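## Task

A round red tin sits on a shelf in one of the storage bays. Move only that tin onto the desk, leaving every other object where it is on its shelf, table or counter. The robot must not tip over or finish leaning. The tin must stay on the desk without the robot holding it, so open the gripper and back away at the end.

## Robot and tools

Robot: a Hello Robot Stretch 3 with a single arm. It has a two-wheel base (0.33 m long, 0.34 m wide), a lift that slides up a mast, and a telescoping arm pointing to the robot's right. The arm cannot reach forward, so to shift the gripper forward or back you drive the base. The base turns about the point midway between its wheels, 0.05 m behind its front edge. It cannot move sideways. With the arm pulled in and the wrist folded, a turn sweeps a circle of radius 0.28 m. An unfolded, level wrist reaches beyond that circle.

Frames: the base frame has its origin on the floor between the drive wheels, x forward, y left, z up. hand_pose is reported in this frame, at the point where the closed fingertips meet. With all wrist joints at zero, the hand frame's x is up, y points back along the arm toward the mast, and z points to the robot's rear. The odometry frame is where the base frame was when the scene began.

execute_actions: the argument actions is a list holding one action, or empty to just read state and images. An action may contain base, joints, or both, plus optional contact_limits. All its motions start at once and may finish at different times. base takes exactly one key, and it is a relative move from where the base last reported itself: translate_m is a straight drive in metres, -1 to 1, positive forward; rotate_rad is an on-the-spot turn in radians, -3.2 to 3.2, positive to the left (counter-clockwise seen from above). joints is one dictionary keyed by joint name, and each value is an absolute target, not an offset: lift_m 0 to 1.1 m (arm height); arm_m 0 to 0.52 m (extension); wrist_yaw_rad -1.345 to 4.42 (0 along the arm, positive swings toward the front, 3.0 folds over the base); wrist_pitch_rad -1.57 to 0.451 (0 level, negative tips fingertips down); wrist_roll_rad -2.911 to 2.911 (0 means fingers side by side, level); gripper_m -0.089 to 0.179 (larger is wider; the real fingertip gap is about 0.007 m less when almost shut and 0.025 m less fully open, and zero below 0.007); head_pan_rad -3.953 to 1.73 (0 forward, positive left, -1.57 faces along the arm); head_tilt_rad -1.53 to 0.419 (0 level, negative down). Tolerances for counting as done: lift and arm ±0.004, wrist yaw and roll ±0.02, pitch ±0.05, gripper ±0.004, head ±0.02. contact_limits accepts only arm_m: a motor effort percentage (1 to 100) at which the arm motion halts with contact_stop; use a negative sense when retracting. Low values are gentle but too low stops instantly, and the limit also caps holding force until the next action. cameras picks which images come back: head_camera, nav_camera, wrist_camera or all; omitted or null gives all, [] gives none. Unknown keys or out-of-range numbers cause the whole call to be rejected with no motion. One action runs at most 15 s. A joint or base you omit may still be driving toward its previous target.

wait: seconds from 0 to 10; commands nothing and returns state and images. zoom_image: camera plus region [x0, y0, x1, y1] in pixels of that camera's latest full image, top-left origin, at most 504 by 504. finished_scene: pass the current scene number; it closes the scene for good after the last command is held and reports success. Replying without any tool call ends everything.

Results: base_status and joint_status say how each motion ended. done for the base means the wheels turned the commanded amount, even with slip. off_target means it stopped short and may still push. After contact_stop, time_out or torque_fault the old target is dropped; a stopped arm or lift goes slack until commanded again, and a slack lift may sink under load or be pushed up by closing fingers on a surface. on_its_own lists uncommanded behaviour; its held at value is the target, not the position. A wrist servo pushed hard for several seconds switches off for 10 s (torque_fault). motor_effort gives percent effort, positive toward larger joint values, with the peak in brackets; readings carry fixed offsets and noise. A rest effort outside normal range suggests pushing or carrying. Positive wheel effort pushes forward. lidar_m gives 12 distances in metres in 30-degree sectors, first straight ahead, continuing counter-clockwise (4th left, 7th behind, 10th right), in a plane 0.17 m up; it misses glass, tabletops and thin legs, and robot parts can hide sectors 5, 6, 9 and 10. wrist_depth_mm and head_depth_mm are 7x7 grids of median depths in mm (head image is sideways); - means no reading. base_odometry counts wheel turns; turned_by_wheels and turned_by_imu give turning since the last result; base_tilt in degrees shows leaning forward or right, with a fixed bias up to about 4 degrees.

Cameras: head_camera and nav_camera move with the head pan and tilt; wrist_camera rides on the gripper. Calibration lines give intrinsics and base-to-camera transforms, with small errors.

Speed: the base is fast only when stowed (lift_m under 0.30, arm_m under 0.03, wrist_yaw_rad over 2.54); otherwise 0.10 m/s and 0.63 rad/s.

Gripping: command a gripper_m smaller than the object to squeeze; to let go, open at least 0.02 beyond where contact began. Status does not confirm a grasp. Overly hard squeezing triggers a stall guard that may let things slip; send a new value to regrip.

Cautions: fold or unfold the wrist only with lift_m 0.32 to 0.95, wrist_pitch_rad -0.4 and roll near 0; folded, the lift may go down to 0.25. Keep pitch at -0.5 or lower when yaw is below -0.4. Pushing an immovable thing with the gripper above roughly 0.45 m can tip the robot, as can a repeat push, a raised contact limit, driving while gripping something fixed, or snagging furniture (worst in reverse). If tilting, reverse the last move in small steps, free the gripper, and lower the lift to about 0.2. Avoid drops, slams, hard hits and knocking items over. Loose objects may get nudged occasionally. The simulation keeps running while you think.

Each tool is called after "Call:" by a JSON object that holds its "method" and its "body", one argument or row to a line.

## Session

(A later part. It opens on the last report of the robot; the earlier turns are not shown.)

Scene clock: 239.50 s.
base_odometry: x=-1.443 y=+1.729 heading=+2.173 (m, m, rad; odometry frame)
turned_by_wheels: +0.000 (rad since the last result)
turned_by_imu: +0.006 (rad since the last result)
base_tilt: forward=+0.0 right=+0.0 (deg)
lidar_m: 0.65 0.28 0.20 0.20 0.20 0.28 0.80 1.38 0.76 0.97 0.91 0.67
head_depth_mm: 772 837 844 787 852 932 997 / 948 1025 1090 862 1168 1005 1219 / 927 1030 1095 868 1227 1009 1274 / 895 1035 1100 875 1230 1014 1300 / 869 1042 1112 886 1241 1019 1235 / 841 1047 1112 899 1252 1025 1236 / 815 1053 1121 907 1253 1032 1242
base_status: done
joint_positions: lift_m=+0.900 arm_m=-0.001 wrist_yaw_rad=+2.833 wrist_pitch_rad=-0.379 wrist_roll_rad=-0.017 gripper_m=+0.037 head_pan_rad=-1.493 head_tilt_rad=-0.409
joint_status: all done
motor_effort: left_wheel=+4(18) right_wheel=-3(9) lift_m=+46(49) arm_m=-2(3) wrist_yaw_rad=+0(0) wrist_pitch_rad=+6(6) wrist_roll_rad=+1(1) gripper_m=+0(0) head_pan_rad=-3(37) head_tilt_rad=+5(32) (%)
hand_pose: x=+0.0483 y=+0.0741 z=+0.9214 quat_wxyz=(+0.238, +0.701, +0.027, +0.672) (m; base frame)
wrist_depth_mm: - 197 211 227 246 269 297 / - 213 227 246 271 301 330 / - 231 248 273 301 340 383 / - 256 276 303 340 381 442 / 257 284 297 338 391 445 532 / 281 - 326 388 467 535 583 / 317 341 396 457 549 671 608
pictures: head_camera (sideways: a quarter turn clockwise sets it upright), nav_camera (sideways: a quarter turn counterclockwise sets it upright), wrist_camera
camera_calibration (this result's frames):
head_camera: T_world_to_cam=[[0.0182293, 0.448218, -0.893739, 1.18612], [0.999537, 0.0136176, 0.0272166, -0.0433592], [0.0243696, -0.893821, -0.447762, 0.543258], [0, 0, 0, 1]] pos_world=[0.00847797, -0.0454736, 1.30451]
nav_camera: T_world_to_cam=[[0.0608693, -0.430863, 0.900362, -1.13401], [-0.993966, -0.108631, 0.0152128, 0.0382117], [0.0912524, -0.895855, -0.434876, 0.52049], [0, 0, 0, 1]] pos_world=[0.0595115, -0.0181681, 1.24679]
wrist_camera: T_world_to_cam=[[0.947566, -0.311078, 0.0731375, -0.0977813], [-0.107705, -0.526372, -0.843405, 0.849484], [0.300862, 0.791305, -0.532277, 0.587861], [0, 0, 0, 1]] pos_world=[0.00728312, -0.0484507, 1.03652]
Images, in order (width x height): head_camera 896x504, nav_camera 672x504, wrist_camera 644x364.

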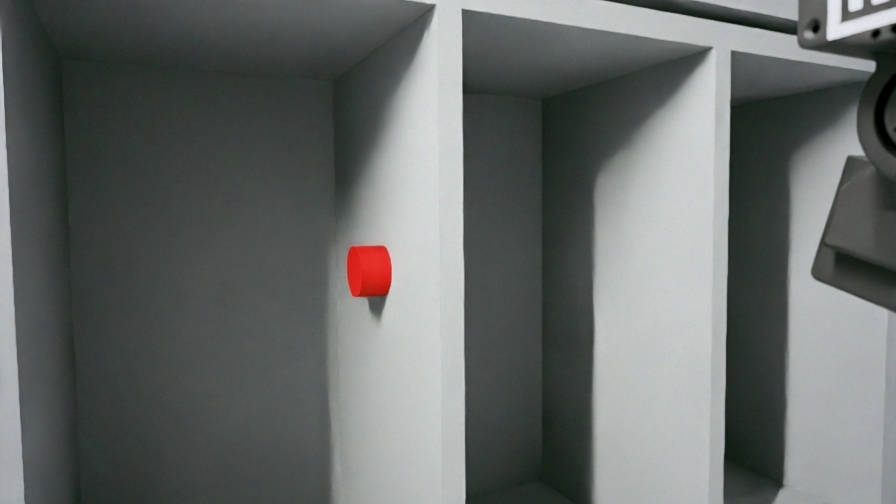

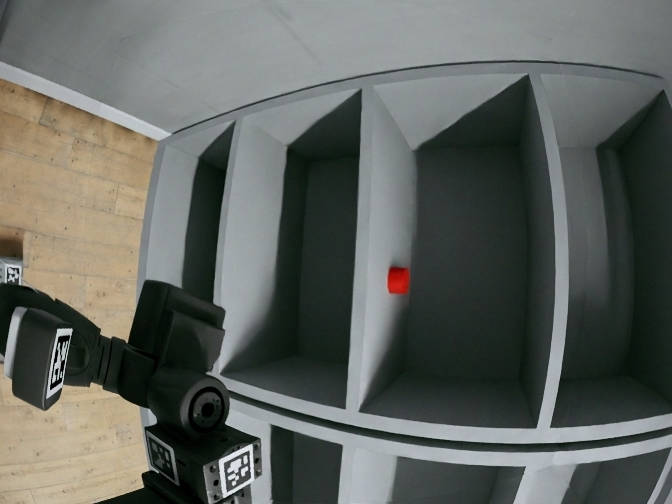

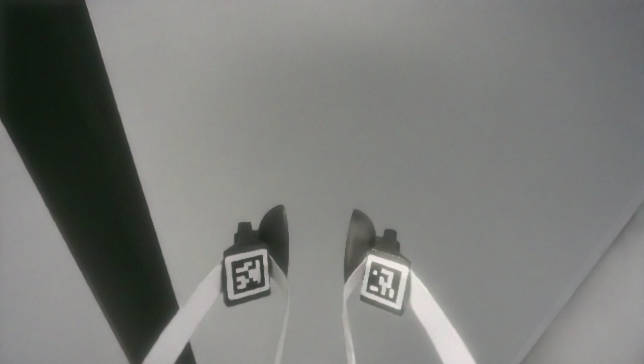

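Call:
{"method": "execute_actions", "body": {
  "actions": [
    {"joints":{"wrist_yaw_rad":0,"gripper_m":0.15}}
  ],
  "cameras": []
}}

Call:
{"method": "execute_actions", "body": {
  "actions": [
    {"joints":{"wrist_pitch_rad":0,"lift_m":0.95}}
  ],
  "cameras": ["wrist_camera"]
}}

Scene clock: 249.63 s.
base_odometry: x=-1.443 y=+1.729 heading=+2.173 (m, m, rad; odometry frame)
turned_by_wheels: +0.000 (rad since the last result)
turned_by_imu: +0.001 (rad since the last result)
base_tilt: forward=+0.0 right=+0.0 (deg)
lidar_m: 0.65 0.28 0.20 0.20 0.20 0.28 0.80 1.38 0.76 0.97 0.91 0.67
head_depth_mm: 767 837 843 786 854 925 997 / 948 1027 1090 860 1179 987 1143 / 928 1030 1096 868 1227 991 - / 897 1040 1100 880 1235 1018 1231 / 868 1042 1109 887 1238 1024 1228 / 841 1051 1116 898 1241 1027 1235 / 817 1057 1114 906 1255 1034 1240
base_status: not commanded
joint_positions: lift_m=+0.900 arm_m=-0.001 wrist_yaw_rad=+0.002 wrist_pitch_rad=-0.379 wrist_roll_rad=-0.017 gripper_m=+0.150 head_pan_rad=-1.493 head_tilt_rad=-0.409
joint_status: all done
motor_effort: left_wheel=+4(4) right_wheel=-3(3) lift_m=+46(46) arm_m=-2(2) wrist_yaw_rad=-3(4) wrist_pitch_rad=+6(6) wrist_roll_rad=+1(1) gripper_m=+0(100) head_pan_rad=-4(4) head_tilt_rad=+4(5) (%)
hand_pose: x=-0.0210 y=-0.3735 z=+0.9214 quat_wxyz=(+0.701, +0.135, -0.688, -0.131) (m; base frame)
wrist_depth_mm: 433 446 433 442 442 432 480 / 731 942 921 918 795 468 890 / 736 - - - 791 509 - / 736 893 910 952 748 918 - / 690 740 761 749 719 785 834 / 754 - - - 737 - 711 / 866 - - - 908 - -
pictures: none
No camera images: the call's "cameras" was empty. Leave "cameras" out to get every camera's image.

Scene clock: 250.93 s.
base_odometry: x=-1.443 y=+1.729 heading=+2.173 (m, m, rad; odometry frame)
turned_by_wheels: +0.000 (rad since the last result)
turned_by_imu: +0.000 (rad since the last result)
base_tilt: forward=+0.1 right=+0.0 (deg)
lidar_m: 0.65 0.28 0.20 0.20 0.21 0.28 0.80 1.38 0.76 0.97 0.91 0.67
head_depth_mm: 770 836 843 787 831 925 - / 945 1025 1087 860 1256 - - / 923 1038 1095 868 1287 - - / 898 1037 1095 879 1230 1015 1226 / 868 1041 1113 887 1237 1018 1231 / 842 1046 1117 897 1247 1031 1240 / 816 1054 1118 906 1252 1032 1242
base_status: not commanded
joint_positions: lift_m=+0.950 arm_m=-0.001 wrist_yaw_rad=+0.002 wrist_pitch_rad=-0.021 wrist_roll_rad=-0.017 gripper_m=+0.150 head_pan_rad=-1.493 head_tilt_rad=-0.409
joint_status: all done
motor_effort: left_wheel=+4(3) right_wheel=-3(3) lift_m=+45(46) arm_m=-2(3) wrist_yaw_rad=-2(3) wrist_pitch_rad=+8(9) wrist_roll_rad=+1(1) gripper_m=+1(0) head_pan_rad=-5(3) head_tilt_rad=+4(4) (%)
hand_pose: x=-0.0209 y=-0.4000 z=+1.0592 quat_wxyz=(+0.713, +0.008, -0.701, -0.007) (m; base frame)
wrist_depth_mm: 704 873 885 886 829 450 859 / 718 891 908 926 780 457 912 / 716 947 933 926 780 481 953 / 511 548 583 636 599 492 839 / 736 970 - - 583 514 531 / 728 - - - 717 - - / 743 814 845 861 686 581 955
pictures: wrist_camera
camera_calibration (this result's frames):
wrist_camera: T_world_to_cam=[[-0.997354, 0.0316696, 0.0654429, -0.0852042], [-0.0576184, 0.204643, -0.977139, 1.14379], [-0.0443381, -0.978324, -0.202276, -0.00745486], [0, 0, 0, 1]] pos_world=[-0.0194058, -0.238663, 1.12171]
Images, in order (width x height): wrist_camera 644x364.

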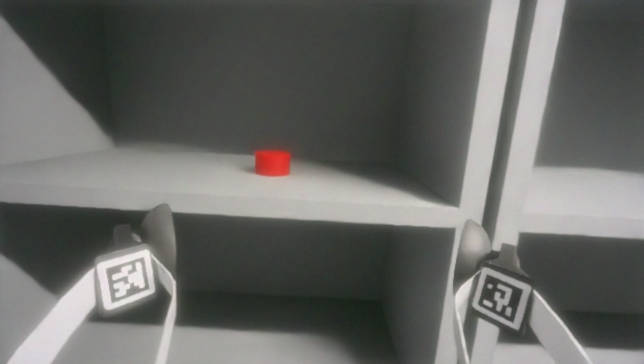

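Call:
{"method": "execute_actions", "body": {
  "actions": [
    {"base":{"rotate_rad":0.35},"joints":{"lift_m":0.85}}
  ],
  "cameras": []
}}

Call:
{"method": "execute_actions", "body": {
  "actions": [
    {"base":{"translate_m":-0.4}}
  ],
  "cameras": []
}}

Call:
{"method": "execute_actions", "body": {
  "actions": [
    {"base":{"rotate_rad":-0.35}}
  ],
  "cameras": []
}}

Call:
{"method": "execute_actions", "body": {
  "actions": [
    {"base":{"translate_m":0.49},"joints":{"arm_m":0.2}}
  ],
  "cameras": ["wrist_camera","head_camera"]
}}

Scene clock: 261.57 s.
base_odometry: x=-1.443 y=+1.729 heading=+2.523 (m, m, rad; odometry frame)
turned_by_wheels: +0.350 (rad since the last result)
turned_by_imu: +0.345 (rad since the last result)
base_tilt: forward=+0.0 right=+0.0 (deg)
lidar_m: 0.34 0.22 0.20 0.20 0.24 0.48 1.38 0.79 0.76 1.03 0.71 0.65
head_depth_mm: 920 996 1053 791 1209 937 1213 / 949 1033 1098 860 1222 1007 1227 / 924 1084 1128 871 1225 1050 - / 895 1127 1177 1343 1234 1378 1240 / 869 1089 1091 1140 1189 1335 1271 / 818 901 944 971 1069 1162 1232 / 739 799 850 905 956 994 1042
base_status: done
joint_positions: lift_m=+0.850 arm_m=-0.001 wrist_yaw_rad=+0.001 wrist_pitch_rad=-0.020 wrist_roll_rad=-0.017 gripper_m=+0.150 head_pan_rad=-1.493 head_tilt_rad=-0.409
joint_status: all done
motor_effort: left_wheel=-4(9) right_wheel=+3(7) lift_m=+36(36) arm_m=-2(2) wrist_yaw_rad=-2(1) wrist_pitch_rad=+8(8) wrist_roll_rad=+1(1) gripper_m=+1(1) head_pan_rad=-5(3) head_tilt_rad=+4(4) (%)
hand_pose: x=-0.0211 y=-0.4000 z=+0.9597 quat_wxyz=(+0.713, +0.008, -0.701, -0.007) (m; base frame)
wrist_depth_mm: 491 603 797 948 854 795 718 / 507 626 859 971 903 807 679 / 505 641 755 717 616 833 604 / 511 679 889 - 922 834 410 / 521 659 931 - 975 857 594 / 527 766 856 945 926 - 571 / 592 730 721 722 727 717 517
pictures: none
No camera images: the call's "cameras" was empty. Leave "cameras" out to get every camera's image.

Scene clock: 266.93 s.
base_odometry: x=-1.117 y=+1.497 heading=+2.523 (m, m, rad; odometry frame)
turned_by_wheels: +0.000 (rad since the last result)
turned_by_imu: -0.002 (rad since the last result)
base_tilt: forward=+0.1 right=+0.0 (deg)
lidar_m: 0.58 0.37 0.34 0.34 0.42 0.81 1.00 0.99 0.58 0.58 1.13 1.03
head_depth_mm: 450 485 519 576 643 911 818 / 465 501 544 610 657 735 790 / 871 943 1019 712 1186 947 - / 897 988 1054 764 1234 952 1227 / 868 1033 1109 776 1243 986 1229 / 840 1081 1162 835 1253 1030 1240 / 814 1142 1201 906 1258 1385 1271
base_status: done
joint_positions: lift_m=+0.850 arm_m=-0.001 wrist_yaw_rad=+0.001 wrist_pitch_rad=-0.020 wrist_roll_rad=-0.017 gripper_m=+0.150 head_pan_rad=-1.493 head_tilt_rad=-0.409
joint_status: not commanded
motor_effort: left_wheel=-3(12) right_wheel=+3(4) lift_m=+36(36) arm_m=-2(2) wrist_yaw_rad=-1(2) wrist_pitch_rad=+8(8) wrist_roll_rad=+1(1) gripper_m=+0(1) head_pan_rad=-4(2) head_tilt_rad=+5(5) (%)
hand_pose: x=-0.0211 y=-0.4000 z=+0.9597 quat_wxyz=(+0.713, +0.008, -0.701, -0.007) (m; base frame)
wrist_depth_mm: 762 973 879 800 319 659 605 / 812 - 899 822 326 665 630 / 736 627 521 693 339 703 637 / 839 - - 889 343 311 284 / 840 - - 937 358 746 672 / 818 843 918 927 371 - 701 / 701 683 701 718 395 736 706
pictures: none
No camera images: the call's "cameras" was empty. Leave "cameras" out to get every camera's image.

Scene clock: 268.43 s.
base_odometry: x=-1.117 y=+1.497 heading=+2.173 (m, m, rad; odometry frame)
turned_by_wheels: -0.350 (rad since the last result)
turned_by_imu: -0.344 (rad since the last result)
base_tilt: forward=+0.0 right=-0.1 (deg)
lidar_m: 1.03 0.48 0.35 0.34 0.35 0.48 2.71 0.99 1.07 0.58 1.07 1.06
head_depth_mm: 825 894 963 701 1148 922 1120 / 831 897 969 705 1158 942 980 / 834 902 972 713 1159 948 - / 545 522 551 607 752 759 857 / 472 506 553 607 697 897 1138 / 521 907 988 732 1188 962 1175 / 815 925 992 738 1192 963 1170
base_status: done
joint_positions: lift_m=+0.850 arm_m=-0.001 wrist_yaw_rad=+0.001 wrist_pitch_rad=-0.020 wrist_roll_rad=-0.017 gripper_m=+0.150 head_pan_rad=-1.493 head_tilt_rad=-0.409
joint_status: not commanded
motor_effort: left_wheel=+5(11) right_wheel=-4(7) lift_m=+36(36) arm_m=-2(2) wrist_yaw_rad=-2(1) wrist_pitch_rad=+8(8) wrist_roll_rad=+1(1) gripper_m=+0(1) head_pan_rad=-4(4) head_tilt_rad=+5(5) (%)
hand_pose: x=-0.0212 y=-0.4000 z=+0.9597 quat_wxyz=(+0.713, +0.008, -0.701, -0.007) (m; base frame)
wrist_depth_mm: 723 736 315 727 745 742 741 / 770 760 329 754 762 772 758 / 342 379 335 626 781 782 806 / 825 828 349 725 846 343 346 / 867 859 362 838 871 840 835 / 879 860 375 868 881 - 877 / 657 686 389 733 736 728 754
pictures: none
No camera images: the call's "cameras" was empty. Leave "cameras" out to get every camera's image.

Scene clock: 275.20 s.
base_odometry: x=-1.395 y=+1.901 heading=+2.173 (m, m, rad; odometry frame)
turned_by_wheels: +0.000 (rad since the last result)
turned_by_imu: -0.549 (rad since the last result)
base_tilt: forward=-1.2 right=-1.8 (deg)
lidar_m: 0.66 0.63 0.57 0.41 0.39 0.40 0.54 3.11 1.31 0.59 0.90 0.86
head_depth_mm: 738 1249 1300 931 1378 - 1236 / 711 1172 1234 879 1391 - 1244 / 684 1096 1150 767 - - 1213 / 523 562 602 652 695 803 892 / 500 550 622 689 768 932 848 / 583 718 846 805 1109 1002 806 / 589 872 930 821 612 1009 812
base_status: done
joint_positions: lift_m=+0.850 arm_m=+0.199 wrist_yaw_rad=+0.238 wrist_pitch_rad=-0.089 wrist_roll_rad=-0.049 gripper_m=+0.150 head_pan_rad=-1.493 head_tilt_rad=-0.408
joint_status: all done
on_its_own: wrist_yaw_rad is held at +0.179, not at your +0.000, by its stall guard, which is still easing; arm_m is at rest, and its effort (+16) is outside its rest range (-14 to +14); wrist_pitch_rad is at rest, and its effort (+36) is outside its rest range (-20 to +32)
motor_effort: left_wheel=+7(15) right_wheel=+1(3) lift_m=+41(41) arm_m=+16(27) wrist_yaw_rad=-71(82) wrist_pitch_rad=+36(45) wrist_roll_rad=+13(13) gripper_m=-15(15) head_pan_rad=-4(3) head_tilt_rad=+4(4) (%)
hand_pose: x=+0.0381 y=-0.5896 z=+0.9419 quat_wxyz=(+0.722, +0.114, -0.680, +0.055) (m; base frame)
wrist_depth_mm: 491 527 544 170 190 765 791 / 516 539 574 178 196 786 832 / 278 312 286 187 206 787 809 / 156 167 181 196 219 251 289 / 564 383 258 205 231 943 870 / 576 653 671 221 837 - 859 / 604 631 607 238 668 724 772
pictures: head_camera (sideways: a quarter turn clockwise sets it upright), wrist_camera
camera_calibration (this result's frames):
head_camera: T_world_to_cam=[[0.0183719, 0.447312, -0.894189, 1.18671], [0.999537, 0.0134839, 0.0272816, -0.0434438], [0.0242606, -0.894276, -0.446857, 0.542081], [0, 0, 0, 1]] pos_world=[0.00847042, -0.0454713, 1.30456]
wrist_camera: T_world_to_cam=[[-0.972903, -0.208721, 0.099477, -0.187309], [-0.150042, 0.242584, -0.958457, 1.07965], [0.175919, -0.947412, -0.267327, -0.142936], [0, 0, 0, 1]] pos_world=[0.00490514, -0.43642, 1.01522]
Images, in order (width x height): head_camera 896x504, wrist_camera 644x364.

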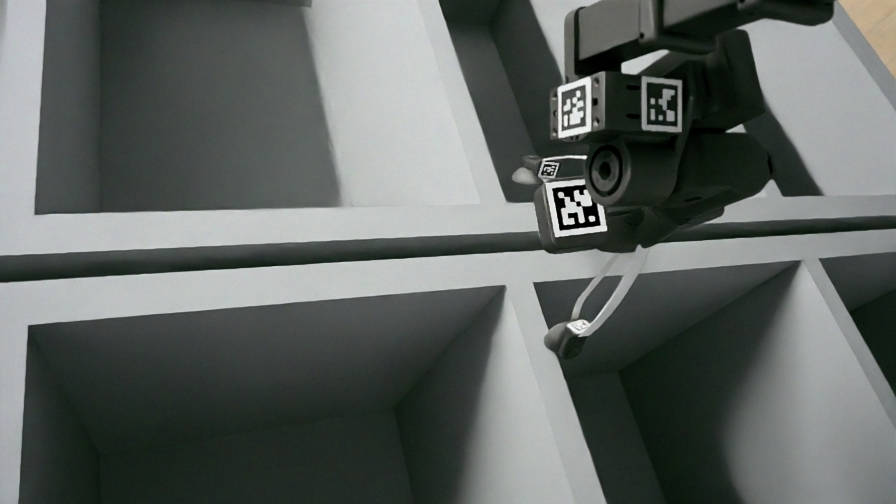

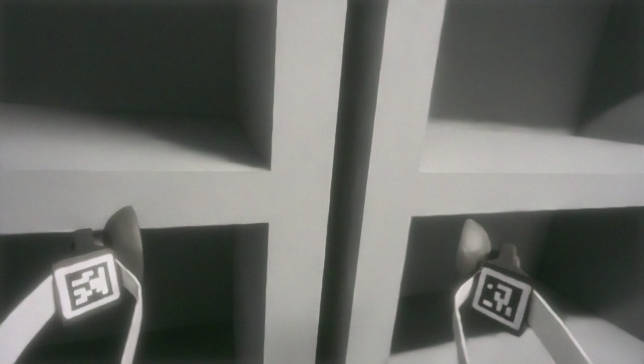

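Oops, snagged. Retract.

Call:
{"method": "execute_actions", "body": {
  "actions": [
    {"base":{"translate_m":-0.04},"joints":{"arm_m":0.0,"wrist_yaw_rad":0.1}}
  ],
  "cameras": []
}}

Call:
{"method": "execute_actions", "body": {
  "actions": [
    {"base":{"rotate_rad":0.55},"joints":{"wrist_yaw_rad":0,"wrist_pitch_rad":0,"wrist_roll_rad":0,"lift_m":0.9}}
  ],
  "cameras": ["wrist_camera","nav_camera"]
}}

Scene clock: 287.70 s.
base_odometry: x=-1.372 y=+1.868 heading=+2.174 (m, m, rad; odometry frame)
turned_by_wheels: +0.000 (rad since the last result)
turned_by_imu: -0.098 (rad since the last result)
base_tilt: forward=+0.1 right=+0.0 (deg)
lidar_m: 0.73 0.68 0.59 0.39 0.36 0.36 0.46 0.95 1.28 0.60 0.59 1.02
head_depth_mm: 960 1232 1207 1383 1264 1488 1288 / 929 1272 1231 1469 1223 1410 1273 / 899 1173 1212 872 1227 1019 - / 874 1089 1143 770 1229 970 1172 / 603 543 590 643 697 764 873 / 478 506 550 606 685 874 825 / 477 557 667 701 948 964 781
base_status: done
joint_positions: lift_m=+0.850 arm_m=+0.000 wrist_yaw_rad=+0.101 wrist_pitch_rad=-0.021 wrist_roll_rad=-0.020 gripper_m=+0.150 head_pan_rad=-1.493 head_tilt_rad=-0.406
joint_status: all done
motor_effort: left_wheel=+3(7) right_wheel=-2(10) lift_m=+41(41) arm_m=-4(4) wrist_yaw_rad=-1(29) wrist_pitch_rad=+8(10) wrist_roll_rad=+2(2) gripper_m=+1(4) head_pan_rad=-4(4) head_tilt_rad=+3(3) (%)
hand_pose: x=+0.0043 y=-0.3997 z=+0.9594 quat_wxyz=(+0.714, +0.043, -0.698, +0.029) (m; base frame)
wrist_depth_mm: 594 631 349 903 - 950 - / 615 678 360 938 - - - / 345 372 371 668 - 931 - / 647 690 390 - - 991 - / 675 719 404 - - 963 - / 685 497 419 952 943 - - / 676 671 434 715 733 - -
pictures: none
No camera images: the call's "cameras" was empty. Leave "cameras" out to get every camera's image.

Scene clock: 289.63 s.
base_odometry: x=-1.372 y=+1.868 heading=+2.723 (m, m, rad; odometry frame)
turned_by_wheels: +0.550 (rad since the last result)
turned_by_imu: +0.541 (rad since the last result)
base_tilt: forward=+0.0 right=+0.0 (deg)
lidar_m: 0.68 0.57 0.39 0.36 0.37 0.47 1.02 1.28 0.59 0.59 1.00 0.73
head_depth_mm: 496 509 538 582 641 736 806 / 641 708 739 670 798 763 - / 822 891 959 716 1138 1017 - / 820 886 958 722 1143 954 991 / 812 879 957 727 1146 957 844 / 810 876 952 720 1137 962 847 / 795 870 945 743 1132 964 828
base_status: done
joint_positions: lift_m=+0.900 arm_m=+0.000 wrist_yaw_rad=+0.001 wrist_pitch_rad=-0.020 wrist_roll_rad=-0.008 gripper_m=+0.150 head_pan_rad=-1.493 head_tilt_rad=-0.406
joint_status: all done
motor_effort: left_wheel=-3(10) right_wheel=+3(7) lift_m=+46(49) arm_m=-4(4) wrist_yaw_rad=-2(3) wrist_pitch_rad=+8(8) wrist_roll_rad=+3(4) gripper_m=+0(0) head_pan_rad=-3(4) head_tilt_rad=+3(3) (%)
hand_pose: x=-0.0211 y=-0.4010 z=+1.0094 quat_wxyz=(+0.710, +0.008, -0.704, -0.007) (m; base frame)
wrist_depth_mm: 677 664 709 731 421 316 796 / 696 713 734 734 419 325 837 / 704 728 748 759 413 340 863 / 336 347 377 400 362 354 493 / 765 317 807 830 354 364 946 / 788 834 848 848 403 - 972 / 749 763 789 772 422 396 838
pictures: nav_camera (sideways: a quarter turn counterclockwise sets it upright), wrist_camera
camera_calibration (this result's frames):
nav_camera: T_world_to_cam=[[0.0604424, -0.428414, 0.901559, -1.13557], [-0.994028, -0.108047, 0.0152984, 0.0381006], [0.0908571, -0.897099, -0.432386, 0.517253], [0, 0, 0, 1]] pos_world=[0.0595134, -0.0183489, 1.24685]
wrist_camera: T_world_to_cam=[[-0.997917, 0.0324117, 0.0557709, -0.0719904], [-0.0480234, 0.203931, -0.977807, 1.09592], [-0.0430658, -0.978448, -0.20195, -0.0188967], [0, 0, 0, 1]] pos_world=[-0.0200244, -0.239649, 1.0718]
Images, in order (width x height): nav_camera 672x504, wrist_camera 644x364.

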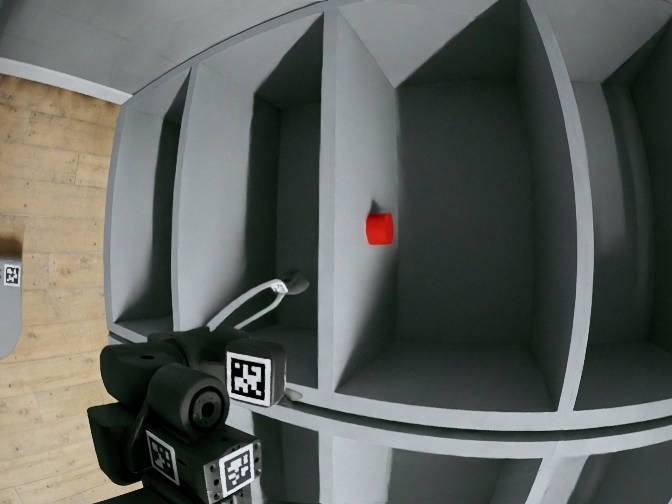

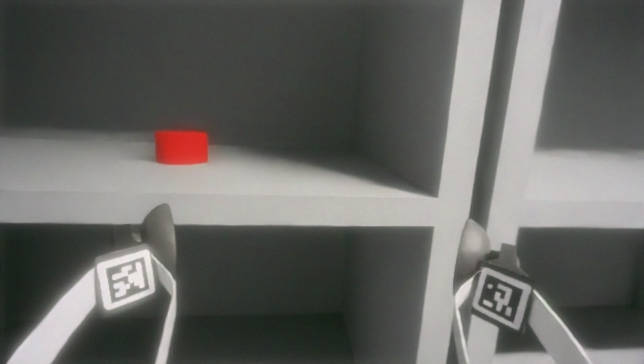

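Call:
{"method": "execute_actions", "body": {
  "actions": [
    {"base":{"translate_m":0.22},"joints":{"lift_m":0.915}}
  ],
  "cameras": []
}}

Call:
{"method": "execute_actions", "body": {
  "actions": [
    {"joints":{"arm_m":0.22},"contact_limits":{"arm_m":15}}
  ],
  "cameras": ["wrist_camera","head_camera"]
}}

Scene clock: 298.37 s.
base_odometry: x=-1.573 y=+1.958 heading=+2.723 (m, m, rad; odometry frame)
turned_by_wheels: +0.000 (rad since the last result)
turned_by_imu: +0.002 (rad since the last result)
base_tilt: forward=+0.1 right=+0.0 (deg)
lidar_m: 0.46 0.47 0.41 0.38 0.39 0.50 1.08 1.47 0.68 0.99 0.67 0.49
head_depth_mm: 815 883 952 703 1017 939 - / 811 878 943 709 1128 1008 - / 805 872 945 708 1134 - - / 801 866 944 722 1128 950 820 / 793 860 935 728 585 954 821 / 789 852 926 737 1116 962 823 / 788 848 922 743 1103 967 803
base_status: done
joint_positions: lift_m=+0.915 arm_m=+0.000 wrist_yaw_rad=+0.001 wrist_pitch_rad=-0.020 wrist_roll_rad=-0.008 gripper_m=+0.150 head_pan_rad=-1.493 head_tilt_rad=-0.406
joint_status: all done
motor_effort: left_wheel=-5(5) right_wheel=+3(9) lift_m=+46(47) arm_m=-4(3) wrist_yaw_rad=-1(3) wrist_pitch_rad=+8(8) wrist_roll_rad=+4(4) gripper_m=-1(0) head_pan_rad=-4(4) head_tilt_rad=+3(3) (%)
hand_pose: x=-0.0211 y=-0.4010 z=+1.0244 quat_wxyz=(+0.710, +0.008, -0.704, -0.007) (m; base frame)
wrist_depth_mm: 615 649 683 697 724 565 395 / 604 680 731 720 745 568 391 / 609 715 733 764 764 571 388 / 395 415 438 460 508 502 389 / 286 289 304 316 329 343 354 / 608 801 805 848 856 - 389 / 694 782 808 818 797 572 388
pictures: none
No camera images: the call's "cameras" was empty. Leave "cameras" out to get every camera's image.

Scene clock: 301.23 s.
base_odometry: x=-1.573 y=+1.958 heading=+2.723 (m, m, rad; odometry frame)
turned_by_wheels: +0.000 (rad since the last result)
turned_by_imu: +0.001 (rad since the last result)
base_tilt: forward=+0.1 right=+0.0 (deg)
lidar_m: 0.46 0.47 0.41 0.38 0.39 0.50 1.09 1.47 0.68 0.99 0.67 0.49
head_depth_mm: 817 883 950 773 - 909 834 / 811 877 946 805 - 940 834 / 806 872 944 725 - 921 838 / 802 866 941 730 1130 951 818 / 796 857 936 728 1102 958 819 / 789 852 928 736 1110 959 823 / 784 850 920 742 1106 965 805
base_status: not commanded
joint_positions: lift_m=+0.915 arm_m=+0.220 wrist_yaw_rad=+0.001 wrist_pitch_rad=-0.020 wrist_roll_rad=-0.007 gripper_m=+0.150 head_pan_rad=-1.493 head_tilt_rad=-0.406
joint_status: all done
motor_effort: left_wheel=-4(4) right_wheel=+3(3) lift_m=+46(46) arm_m=+4(4) wrist_yaw_rad=-1(1) wrist_pitch_rad=+8(8) wrist_roll_rad=+3(4) gripper_m=+1(1) head_pan_rad=-4(4) head_tilt_rad=+3(3) (%)
contact_limits: arm_m 15 (drawing in: default 24, maximum 39; extending or still: default 33, maximum 54)
hand_pose: x=-0.0212 y=-0.6203 z=+1.0244 quat_wxyz=(+0.710, +0.008, -0.704, -0.007) (m; base frame)
wrist_depth_mm: 456 470 482 508 506 511 371 / 473 483 507 507 519 526 373 / 491 497 520 532 546 523 363 / 391 407 433 264 496 468 365 / 237 263 254 251 274 309 296 / 181 166 178 184 188 - 199 / 130 136 138 141 143 139 150
pictures: head_camera (sideways: a quarter turn clockwise sets it upright), wrist_camera
camera_calibration (this result's frames):
head_camera: T_world_to_cam=[[0.0186643, 0.445743, -0.894966, 1.18772], [0.999538, 0.0131487, 0.0273939, -0.04359], [0.0239783, -0.895064, -0.445292, 0.540047], [0, 0, 0, 1]] pos_world=[0.00845263, -0.0454675, 1.30464]
wrist_camera: T_world_to_cam=[[-0.997938, 0.0329544, 0.0550756, -0.0648043], [-0.0472347, 0.203879, -0.977856, 1.15535], [-0.0434534, -0.978441, -0.201902, -0.230523], [0, 0, 0, 1]] pos_world=[-0.020115, -0.45897, 1.08679]
Images, in order (width x height): head_camera 896x504, wrist_camera 644x364.

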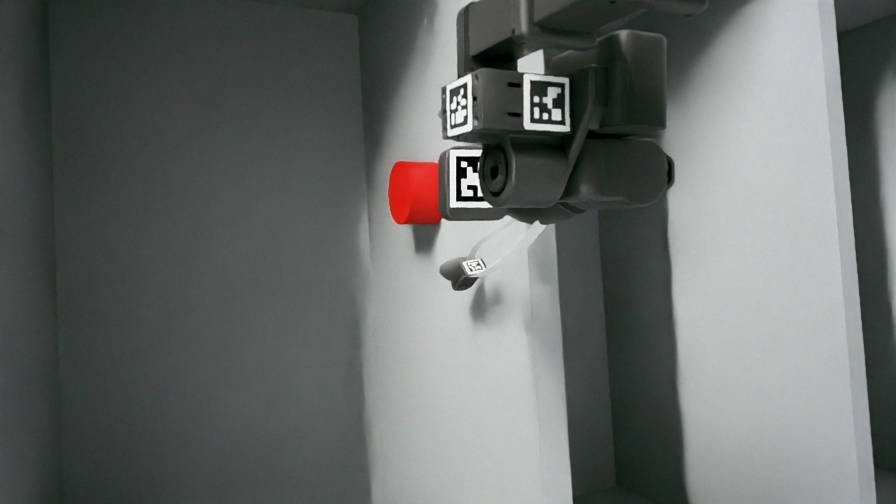

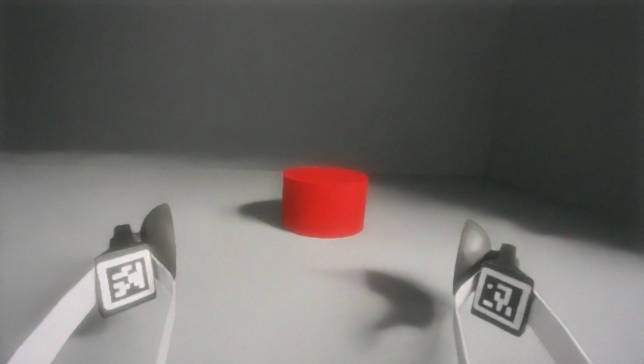

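Call:
{"method": "execute_actions", "body": {
  "actions": [
    {"joints":{"arm_m":0.355,"lift_m":0.905}}
  ],
  "cameras": ["wrist_camera"]
}}

Call:
{"method": "execute_actions", "body": {
  "actions": [
    {"joints":{"gripper_m":0.04}}
  ],
  "cameras": ["wrist_camera"]
}}

Call:
{"method": "execute_actions", "body": {
  "actions": [
    {"joints":{"lift_m":0.93}}
  ],
  "cameras": ["wrist_camera"]
}}

Scene clock: 309.90 s.
base_odometry: x=-1.573 y=+1.958 heading=+2.723 (m, m, rad; odometry frame)
turned_by_wheels: +0.000 (rad since the last result)
turned_by_imu: -0.036 (rad since the last result)
base_tilt: forward=+0.0 right=-0.1 (deg)
lidar_m: 0.47 0.47 0.42 0.38 0.39 0.48 0.99 1.46 0.68 0.99 0.69 0.51
head_depth_mm: 824 883 942 802 1089 940 1001 / 821 888 962 - 1132 948 836 / 811 877 952 - 1141 950 837 / 805 868 946 696 1128 954 819 / 799 859 939 734 1108 960 823 / 787 849 922 742 1110 966 803 / 781 841 909 747 1098 968 806
base_status: not commanded
joint_positions: lift_m=+0.923 arm_m=+0.355 wrist_yaw_rad=-0.001 wrist_pitch_rad=+0.005 wrist_roll_rad=-0.013 gripper_m=+0.150 head_pan_rad=-1.494 head_tilt_rad=-0.403
joint_status: lift_m contact_stop (moved +0.008 of -0.010); the others done
on_its_own: lift_m is slack since a contact_stop, until your next command for it (your +0.905 is given up)
motor_effort: left_wheel=+1(15) right_wheel=+0(4) lift_m=+40(39) arm_m=+5(21) wrist_yaw_rad=+1(17) wrist_pitch_rad=-2(44) wrist_roll_rad=+6(10) gripper_m=+0(0) head_pan_rad=-4(4) head_tilt_rad=+2(3) (%)
hand_pose: x=-0.0216 y=-0.7559 z=+1.0393 quat_wxyz=(+0.712, -0.002, -0.702, +0.001) (m; base frame)
wrist_depth_mm: 338 348 360 377 400 403 319 / 350 359 373 391 407 416 317 / 353 369 388 400 420 427 316 / 365 379 393 409 432 434 317 / 279 311 274 320 330 375 303 / 208 136 122 143 219 - 236 / 146 153 117 136 166 163 176
pictures: wrist_camera
camera_calibration (this result's frames):
wrist_camera: T_world_to_cam=[[-0.997514, 0.0358075, 0.0606963, -0.0652017], [-0.0533331, 0.179387, -0.982332, 1.1835], [-0.0460629, -0.983127, -0.177031, -0.389634], [0, 0, 0, 1]] pos_world=[-0.0198676, -0.593029, 1.09757]
Images, in order (width x height): wrist_camera 644x364.

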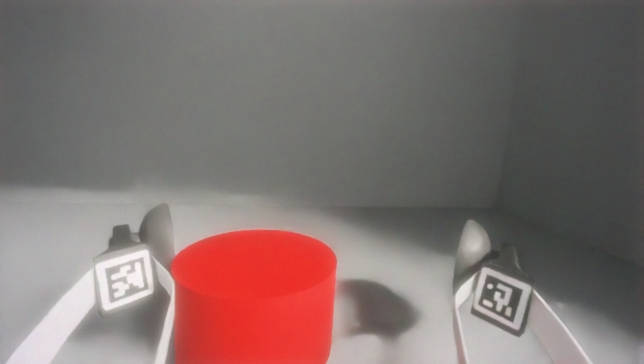

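not run: a stop came earlier in this reply.

not run: a stop came earlier in this reply.

Call:
{"method": "execute_actions", "body": {
  "actions": [
    {"joints":{"lift_m":0.93,"arm_m":0.34}}
  ],
  "cameras": []
}}

Call:
{"method": "execute_actions", "body": {
  "actions": [
    {"joints":{"gripper_m":0.04}}
  ],
  "cameras": []
}}

Call:
{"method": "execute_actions", "body": {
  "actions": [
    {"joints":{"lift_m":0.96}}
  ],
  "cameras": ["wrist_camera"]
}}

Scene clock: 317.13 s.
base_odometry: x=-1.573 y=+1.958 heading=+2.723 (m, m, rad; odometry frame)
turned_by_wheels: +0.000 (rad since the last result)
turned_by_imu: +0.001 (rad since the last result)
base_tilt: forward=+0.0 right=+0.0 (deg)
lidar_m: 0.47 0.47 0.42 0.38 0.39 0.48 0.99 1.46 0.68 0.98 0.69 0.51
head_depth_mm: 821 883 939 - 1081 938 998 / 819 888 961 - 1147 943 835 / 813 877 953 - 1144 949 839 / 803 869 948 707 1134 953 818 / 798 858 937 731 1103 959 820 / 787 850 923 741 1114 962 806 / 780 840 913 746 1102 968 807
base_status: not commanded
joint_positions: lift_m=+0.930 arm_m=+0.340 wrist_yaw_rad=+0.000 wrist_pitch_rad=-0.016 wrist_roll_rad=-0.008 gripper_m=+0.150 head_pan_rad=-1.494 head_tilt_rad=-0.403
joint_status: all done
motor_effort: left_wheel=+1(1) right_wheel=-1(1) lift_m=+46(50) arm_m=-4(1) wrist_yaw_rad=-1(0) wrist_pitch_rad=+6(7) wrist_roll_rad=+4(5) gripper_m=+0(1) head_pan_rad=-5(4) head_tilt_rad=+2(2) (%)
hand_pose: x=-0.0216 y=-0.7411 z=+1.0404 quat_wxyz=(+0.710, +0.006, -0.704, -0.006) (m; base frame)
wrist_depth_mm: 347 357 371 385 402 415 319 / 362 370 381 398 425 427 316 / 365 383 400 414 432 442 319 / 378 389 404 426 447 442 315 / 275 304 177 280 318 360 303 / 208 191 132 146 218 - 230 / 151 156 135 149 166 161 174
pictures: none
No camera images: the call's "cameras" was empty. Leave "cameras" out to get every camera's image.

Scene clock: 318.73 s.
base_odometry: x=-1.573 y=+1.958 heading=+2.723 (m, m, rad; odometry frame)
turned_by_wheels: +0.000 (rad since the last result)
turned_by_imu: +0.000 (rad since the last result)
base_tilt: forward=+0.0 right=+0.0 (deg)
lidar_m: 0.47 0.47 0.42 0.38 0.39 0.48 0.99 1.47 0.68 0.99 0.69 0.51
head_depth_mm: 824 883 940 - 1083 941 999 / 820 889 961 - 1144 944 837 / 812 878 953 - 1142 952 838 / 804 868 944 725 1133 958 819 / 797 857 934 733 1109 960 822 / 789 848 923 737 1106 965 805 / 781 841 914 745 1103 966 809
base_status: not commanded
joint_positions: lift_m=+0.930 arm_m=+0.340 wrist_yaw_rad=+0.001 wrist_pitch_rad=-0.014 wrist_roll_rad=-0.007 gripper_m=+0.041 head_pan_rad=-1.494 head_tilt_rad=-0.403
joint_status: all done
motor_effort: left_wheel=+1(1) right_wheel=-1(1) lift_m=+46(46) arm_m=-4(4) wrist_yaw_rad=-1(2) wrist_pitch_rad=+6(6) wrist_roll_rad=+3(3) gripper_m=-17(100) head_pan_rad=-4(4) head_tilt_rad=+2(2) (%)
hand_pose: x=-0.0212 y=-0.7412 z=+1.0408 quat_wxyz=(+0.710, +0.006, -0.704, -0.005) (m; base frame)
wrist_depth_mm: 348 359 373 389 400 415 321 / 353 370 388 403 418 428 321 / 365 376 399 417 445 440 319 / 377 395 407 425 444 450 317 / 280 287 319 184 353 336 305 / 201 204 153 141 176 224 231 / 155 157 157 145 166 171 173
pictures: none
No camera images: the call's "cameras" was empty. Leave "cameras" out to get every camera's image.

Scene clock: 319.80 s.
base_odometry: x=-1.573 y=+1.958 heading=+2.723 (m, m, rad; odometry frame)
turned_by_wheels: +0.000 (rad since the last result)
turned_by_imu: +0.000 (rad since the last result)
base_tilt: forward=+0.1 right=+0.0 (deg)
lidar_m: 0.47 0.47 0.42 0.38 0.39 0.48 0.99 1.47 0.68 0.99 0.69 0.51
head_depth_mm: 826 884 938 - 1036 941 996 / 820 888 951 604 1130 944 836 / 812 876 940 - 1139 952 838 / 801 870 944 717 1130 956 820 / 794 858 935 731 1107 959 819 / 786 849 925 738 1111 962 803 / 780 840 915 745 1098 968 809
base_status: not commanded
joint_positions: lift_m=+0.960 arm_m=+0.340 wrist_yaw_rad=+0.001 wrist_pitch_rad=-0.026 wrist_roll_rad=-0.007 gripper_m=+0.041 head_pan_rad=-1.494 head_tilt_rad=-0.403
joint_status: all done
motor_effort: left_wheel=+1(2) right_wheel=-1(1) lift_m=+47(49) arm_m=-3(4) wrist_yaw_rad=-2(0) wrist_pitch_rad=+11(11) wrist_roll_rad=+3(3) gripper_m=-18(18) head_pan_rad=-5(4) head_tilt_rad=+2(2) (%)
hand_pose: x=-0.0212 y=-0.7408 z=+1.0677 quat_wxyz=(+0.710, +0.010, -0.704, -0.009) (m; base frame)
wrist_depth_mm: 350 358 366 388 407 407 319 / 352 373 379 401 417 424 318 / 369 384 402 413 436 443 319 / 384 394 418 426 453 451 315 / 342 348 388 184 422 396 316 / 245 249 153 141 199 275 281 / 190 197 190 146 202 210 214
pictures: wrist_camera
camera_calibration (this result's frames):
wrist_camera: T_world_to_cam=[[-0.997949, 0.0325094, 0.0551423, -0.0635973], [-0.0471058, 0.210314, -0.976498, 1.22556], [-0.0433426, -0.977093, -0.208351, -0.331777], [0, 0, 0, 1]] pos_world=[-0.0201159, -0.579863, 1.13114]
Images, in order (width x height): wrist_camera 644x364.

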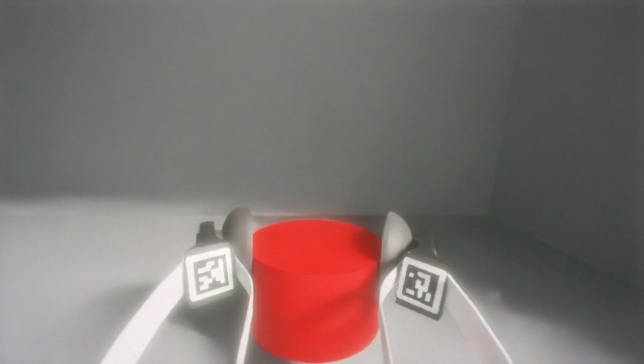

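Call:
{"method": "execute_actions", "body": {
  "actions": [
    {"joints":{"arm_m":0}}
  ],
  "cameras": []
}}

Call:
{"method": "execute_actions", "body": {
  "actions": [
    {"base":{"translate_m":-0.6},"joints":{"head_pan_rad":-2.6,"head_tilt_rad":-0.7}}
  ],
  "cameras": ["nav_camera"]
}}

Scene clock: 335.13 s.
base_odometry: x=-1.573 y=+1.958 heading=+2.723 (m, m, rad; odometry frame)
turned_by_wheels: +0.000 (rad since the last result)
turned_by_imu: +0.001 (rad since the last result)
base_tilt: forward=+0.0 right=+0.0 (deg)
lidar_m: 0.47 0.47 0.42 0.38 0.39 0.48 0.99 1.46 0.68 0.98 0.69 0.51
head_depth_mm: 822 885 937 706 996 974 - / 818 891 956 714 - - - / 810 879 952 720 424 - - / 803 868 945 725 1103 956 818 / 795 858 938 733 1106 959 821 / 789 846 924 739 1112 964 804 / 780 841 916 746 1101 968 808
base_status: not commanded
joint_positions: lift_m=+0.960 arm_m=+0.000 wrist_yaw_rad=+0.001 wrist_pitch_rad=-0.027 wrist_roll_rad=-0.007 gripper_m=+0.041 head_pan_rad=-1.494 head_tilt_rad=-0.403
joint_status: all done
motor_effort: left_wheel=+1(1) right_wheel=-1(1) lift_m=+47(47) arm_m=-3(1) wrist_yaw_rad=-2(1) wrist_pitch_rad=+11(11) wrist_roll_rad=+3(3) gripper_m=-17(17) head_pan_rad=-3(3) head_tilt_rad=+2(2) (%)
hand_pose: x=-0.0213 y=-0.4008 z=+1.0674 quat_wxyz=(+0.710, +0.010, -0.704, -0.010) (m; base frame)
wrist_depth_mm: 641 664 683 697 738 522 364 / 642 677 691 741 737 517 364 / 662 703 734 764 789 514 364 / 556 591 632 644 678 507 375 / 341 351 390 186 422 406 381 / 294 305 154 142 250 456 397 / 686 807 811 146 775 473 412
pictures: none
No camera images: the call's "cameras" was empty. Leave "cameras" out to get every camera's image.

Scene clock: 342.07 s.
base_odometry: x=-1.025 y=+1.714 heading=+2.723 (m, m, rad; odometry frame)
turned_by_wheels: +0.000 (rad since the last result)
turned_by_imu: -0.002 (rad since the last result)
base_tilt: forward=+0.1 right=+0.0 (deg)
lidar_m: 1.06 0.50 0.33 0.30 0.30 0.37 0.77 1.82 0.99 0.62 0.62 1.16
head_depth_mm: 2169 2433 2446 1886 1624 - - / 2256 2531 2441 1893 1682 - 1086 / 2357 2619 2449 1894 - - 1107 / 2381 2662 2471 1972 - - 1136 / 2030 2219 2317 2011 - - 1138 / 1680 1816 1958 - - - 1108 / 1411 882 1035 - - - -
base_status: done
joint_positions: lift_m=+0.960 arm_m=+0.000 wrist_yaw_rad=+0.001 wrist_pitch_rad=-0.027 wrist_roll_rad=-0.007 gripper_m=+0.041 head_pan_rad=-2.593 head_tilt_rad=-0.691
joint_status: all done
motor_effort: left_wheel=+2(6) right_wheel=+0(4) lift_m=+47(47) arm_m=-4(4) wrist_yaw_rad=-1(0) wrist_pitch_rad=+11(11) wrist_roll_rad=+3(3) gripper_m=-16(17) head_pan_rad=-5(52) head_tilt_rad=-4(25) (%)
hand_pose: x=-0.0213 y=-0.4008 z=+1.0674 quat_wxyz=(+0.710, +0.010, -0.704, -0.010) (m; base frame)
wrist_depth_mm: 323 344 751 797 846 851 709 / 519 344 800 807 868 906 712 / 726 358 804 854 900 908 712 / 486 368 578 663 716 739 673 / 364 378 391 186 438 483 539 / 809 384 154 142 581 940 705 / 824 407 592 146 871 876 706
pictures: nav_camera (sideways: a quarter turn counterclockwise sets it upright)
camera_calibration (this result's frames):
nav_camera: T_world_to_cam=[[-0.555742, -0.371625, 0.74367, -0.925949], [-0.550322, 0.834931, 0.00597583, 0.0475349], [-0.623134, -0.405937, -0.66852, 0.828823], [0, 0, 0, 1]] pos_world=[0.0280387, -0.047344, 1.2424]
Images, in order (width x height): nav_camera 672x504.

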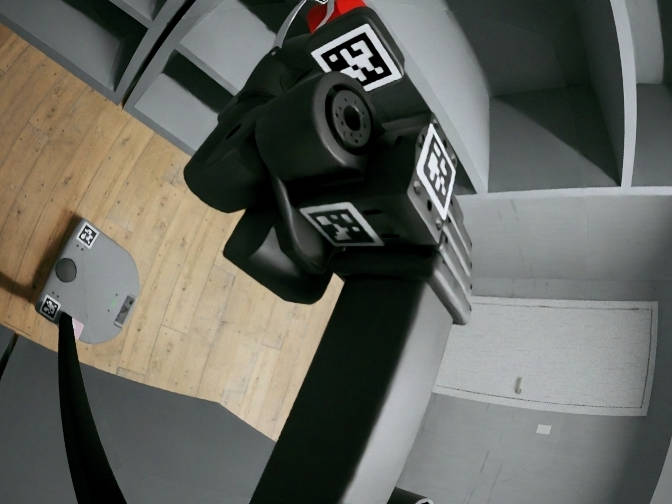

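Call:
{"method": "execute_actions", "body": {
  "actions": [
    {"base":{"rotate_rad":0.17}}
  ],
  "cameras": []
}}

Call:
{"method": "execute_actions", "body": {
  "actions": [
    {"base":{"translate_m":-0.5}}
  ],
  "cameras": ["nav_camera"]
}}

Scene clock: 351.40 s.
base_odometry: x=-1.025 y=+1.714 heading=+2.893 (m, m, rad; odometry frame)
turned_by_wheels: +0.170 (rad since the last result)
turned_by_imu: +0.168 (rad since the last result)
base_tilt: forward=+0.0 right=+0.0 (deg)
lidar_m: 1.05 0.41 0.31 0.30 0.31 0.44 2.68 0.99 1.10 0.62 1.12 1.09
head_depth_mm: 2234 2467 2444 1889 1622 - - / 2351 2623 2444 1886 1669 - 1092 / 2153 2483 2456 1903 - - 1108 / 1787 2019 2246 1966 - - 1137 / 1508 1671 1125 1208 - - 1133 / 831 892 1144 - - - 1106 / 887 843 1253 - - - -
base_status: done
joint_positions: lift_m=+0.960 arm_m=+0.000 wrist_yaw_rad=+0.001 wrist_pitch_rad=-0.027 wrist_roll_rad=-0.007 gripper_m=+0.041 head_pan_rad=-2.593 head_tilt_rad=-0.691
joint_status: not commanded
motor_effort: left_wheel=-3(10) right_wheel=+3(8) lift_m=+47(47) arm_m=-4(4) wrist_yaw_rad=+0(1) wrist_pitch_rad=+11(11) wrist_roll_rad=+3(3) gripper_m=-18(17) head_pan_rad=-4(5) head_tilt_rad=-4(4) (%)
hand_pose: x=-0.0213 y=-0.4008 z=+1.0674 quat_wxyz=(+0.710, +0.010, -0.704, -0.010) (m; base frame)
wrist_depth_mm: 787 787 351 769 759 764 762 / 819 813 365 811 797 781 768 / 847 835 376 837 853 822 801 / 559 577 388 644 719 742 803 / 409 414 395 185 426 406 419 / 935 947 154 141 535 928 879 / 819 838 437 146 856 942 847
pictures: none
No camera images: the call's "cameras" was empty. Leave "cameras" out to get every camera's image.

Scene clock: 357.37 s.
base_odometry: x=-0.540 y=+1.591 heading=+2.893 (m, m, rad; odometry frame)
turned_by_wheels: +0.000 (rad since the last result)
turned_by_imu: -0.002 (rad since the last result)
base_tilt: forward=+0.0 right=+0.0 (deg)
lidar_m: 1.11 0.43 0.32 0.31 0.32 2.28 2.18 1.49 0.66 1.06 0.83 0.88
head_depth_mm: 1823 2022 2240 1886 1631 - - / 1909 2147 2345 1906 1669 - 1083 / 2018 2259 2416 1892 - - 1106 / 1769 2013 2215 1961 - - 1129 / 1516 1673 1876 1960 - - 1131 / 1333 1448 1597 - - - 1102 / 1181 1266 1386 - - - -
base_status: done
joint_positions: lift_m=+0.960 arm_m=+0.000 wrist_yaw_rad=+0.001 wrist_pitch_rad=-0.027 wrist_roll_rad=-0.007 gripper_m=+0.041 head_pan_rad=-2.593 head_tilt_rad=-0.691
joint_status: not commanded
motor_effort: left_wheel=-3(11) right_wheel=+3(4) lift_m=+47(47) arm_m=-4(4) wrist_yaw_rad=-1(0) wrist_pitch_rad=+11(11) wrist_roll_rad=+3(3) gripper_m=-17(16) head_pan_rad=-4(5) head_tilt_rad=-4(4) (%)
hand_pose: x=-0.0213 y=-0.4008 z=+1.0674 quat_wxyz=(+0.710, +0.010, -0.704, -0.010) (m; base frame)
wrist_depth_mm: 663 787 764 768 758 460 336 / 671 812 799 811 782 451 353 / 682 825 817 817 814 454 829 / 560 584 616 657 684 445 845 / 408 394 391 186 427 386 906 / 695 950 154 142 383 423 923 / 714 864 803 145 752 426 963
pictures: nav_camera (sideways: a quarter turn counterclockwise sets it upright)
camera_calibration (this result's frames):
nav_camera: T_world_to_cam=[[-0.555901, -0.371631, 0.743548, -0.925789], [-0.550226, 0.834994, 0.00596961, 0.0475424], [-0.623077, -0.405801, -0.668656, 0.828999], [0, 0, 0, 1]] pos_world=[0.0280425, -0.0473408, 1.2424]
Images, in order (width x height): nav_camera 672x504.

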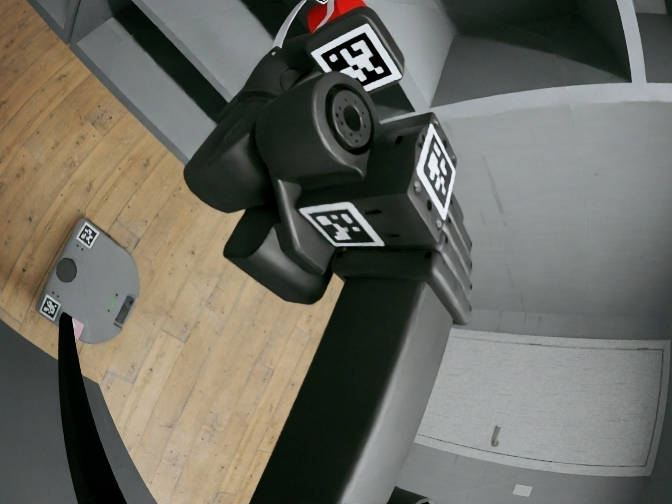

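Parallel now. Back out, turn left toward the corridor.

Call:
{"method": "execute_actions", "body": {
  "actions": [
    {"base":{"translate_m":-0.6}}
  ],
  "cameras": []
}}

Call:
{"method": "execute_actions", "body": {
  "actions": [
    {"base":{"rotate_rad":1.6},"joints":{"head_pan_rad":0.2,"head_tilt_rad":-0.4,"wrist_yaw_rad":1.5}}
  ],
  "cameras": ["nav_camera"]
}}

Scene clock: 368.00 s.
base_odometry: x=+0.041 y=+1.443 heading=+2.893 (m, m, rad; odometry frame)
turned_by_wheels: +0.000 (rad since the last result)
turned_by_imu: -0.002 (rad since the last result)
base_tilt: forward=+0.1 right=+0.0 (deg)
lidar_m: 1.17 0.45 0.44 1.72 2.23 1.66 1.57 1.48 1.09 1.06 0.66 1.32
head_depth_mm: 1312 1460 1662 1805 1631 - - / 1383 1544 1750 1880 1666 - 1090 / 1444 1644 1890 1896 - - 1109 / 1546 1753 2033 1968 - - 1132 / 1505 1668 1867 1967 - - 1135 / 1313 1441 1590 - - - 1105 / 1168 1262 1371 - - - -
base_status: done
joint_positions: lift_m=+0.960 arm_m=+0.000 wrist_yaw_rad=+0.001 wrist_pitch_rad=-0.027 wrist_roll_rad=-0.007 gripper_m=+0.041 head_pan_rad=-2.593 head_tilt_rad=-0.691
joint_status: not commanded
motor_effort: left_wheel=-2(10) right_wheel=+2(2) lift_m=+47(47) arm_m=-4(4) wrist_yaw_rad=+0(0) wrist_pitch_rad=+11(11) wrist_roll_rad=+3(3) gripper_m=-18(17) head_pan_rad=-5(5) head_tilt_rad=-4(4) (%)
hand_pose: x=-0.0213 y=-0.4008 z=+1.0674 quat_wxyz=(+0.710, +0.010, -0.704, -0.010) (m; base frame)
wrist_depth_mm: 360 507 756 777 746 762 772 / 362 516 792 786 801 803 780 / 359 527 819 831 828 829 847 / 369 529 852 853 854 843 859 / 384 528 747 186 894 886 878 / 409 505 154 141 535 946 921 / 429 591 884 145 965 962 936
pictures: none
No camera images: the call's "cameras" was empty. Leave "cameras" out to get every camera's image.

Scene clock: 371.47 s.
base_odometry: x=+0.041 y=+1.443 heading=-1.790 (m, m, rad; odometry frame)
turned_by_wheels: +1.600 (rad since the last result)
turned_by_imu: +1.574 (rad since the last result)
base_tilt: forward=+0.0 right=+0.0 (deg)
lidar_m: 1.73 2.18 1.65 1.58 1.43 1.09 0.98 0.66 1.32 1.07 0.44 0.44
head_depth_mm: 2967 3164 3324 2058 1875 1578 1287 / 2969 3220 3443 2905 2048 1582 1292 / 3034 3268 3463 2889 2058 1597 1294 / 3121 3393 3720 2957 2081 1596 1303 / 3142 3462 3618 2937 2082 1612 1308 / 3200 3424 2676 2651 2098 1616 1317 / 2724 2798 2704 2695 2106 1625 1319
base_status: done
joint_positions: lift_m=+0.960 arm_m=+0.000 wrist_yaw_rad=+1.498 wrist_pitch_rad=-0.027 wrist_roll_rad=-0.007 gripper_m=+0.041 head_pan_rad=+0.193 head_tilt_rad=-0.409
joint_status: all done
motor_effort: left_wheel=-4(11) right_wheel=+4(7) lift_m=+47(47) arm_m=-4(4) wrist_yaw_rad=+2(6) wrist_pitch_rad=+11(11) wrist_roll_rad=+3(3) gripper_m=-17(17) head_pan_rad=+4(51) head_tilt_rad=+4(25) (%)
hand_pose: x=+0.2334 y=-0.1638 z=+1.0674 quat_wxyz=(+0.526, +0.487, -0.509, +0.476) (m; base frame)
wrist_depth_mm: - - - - 471 241 227 / - - - - 467 239 236 / - - - - 452 246 243 / - - - - 443 255 254 / - - - 186 357 266 264 / - - 154 141 236 274 276 / - - - 145 380 288 289
pictures: nav_camera (sideways: a quarter turn counterclockwise sets it upright)
camera_calibration (this result's frames):
nav_camera: T_world_to_cam=[[0.420904, 0.109901, 0.900423, -1.13629], [0.222007, -0.974926, 0.0152172, 0.0307885], [0.879519, 0.193495, -0.434749, 0.515517], [0, 0, 0, 1]] pos_world=[0.0180246, 0.0551454, 1.24679]
Images, in order (width x height): nav_camera 672x504.

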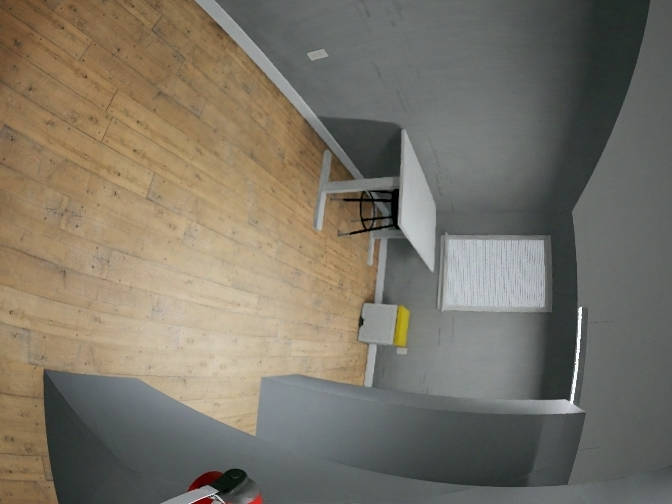

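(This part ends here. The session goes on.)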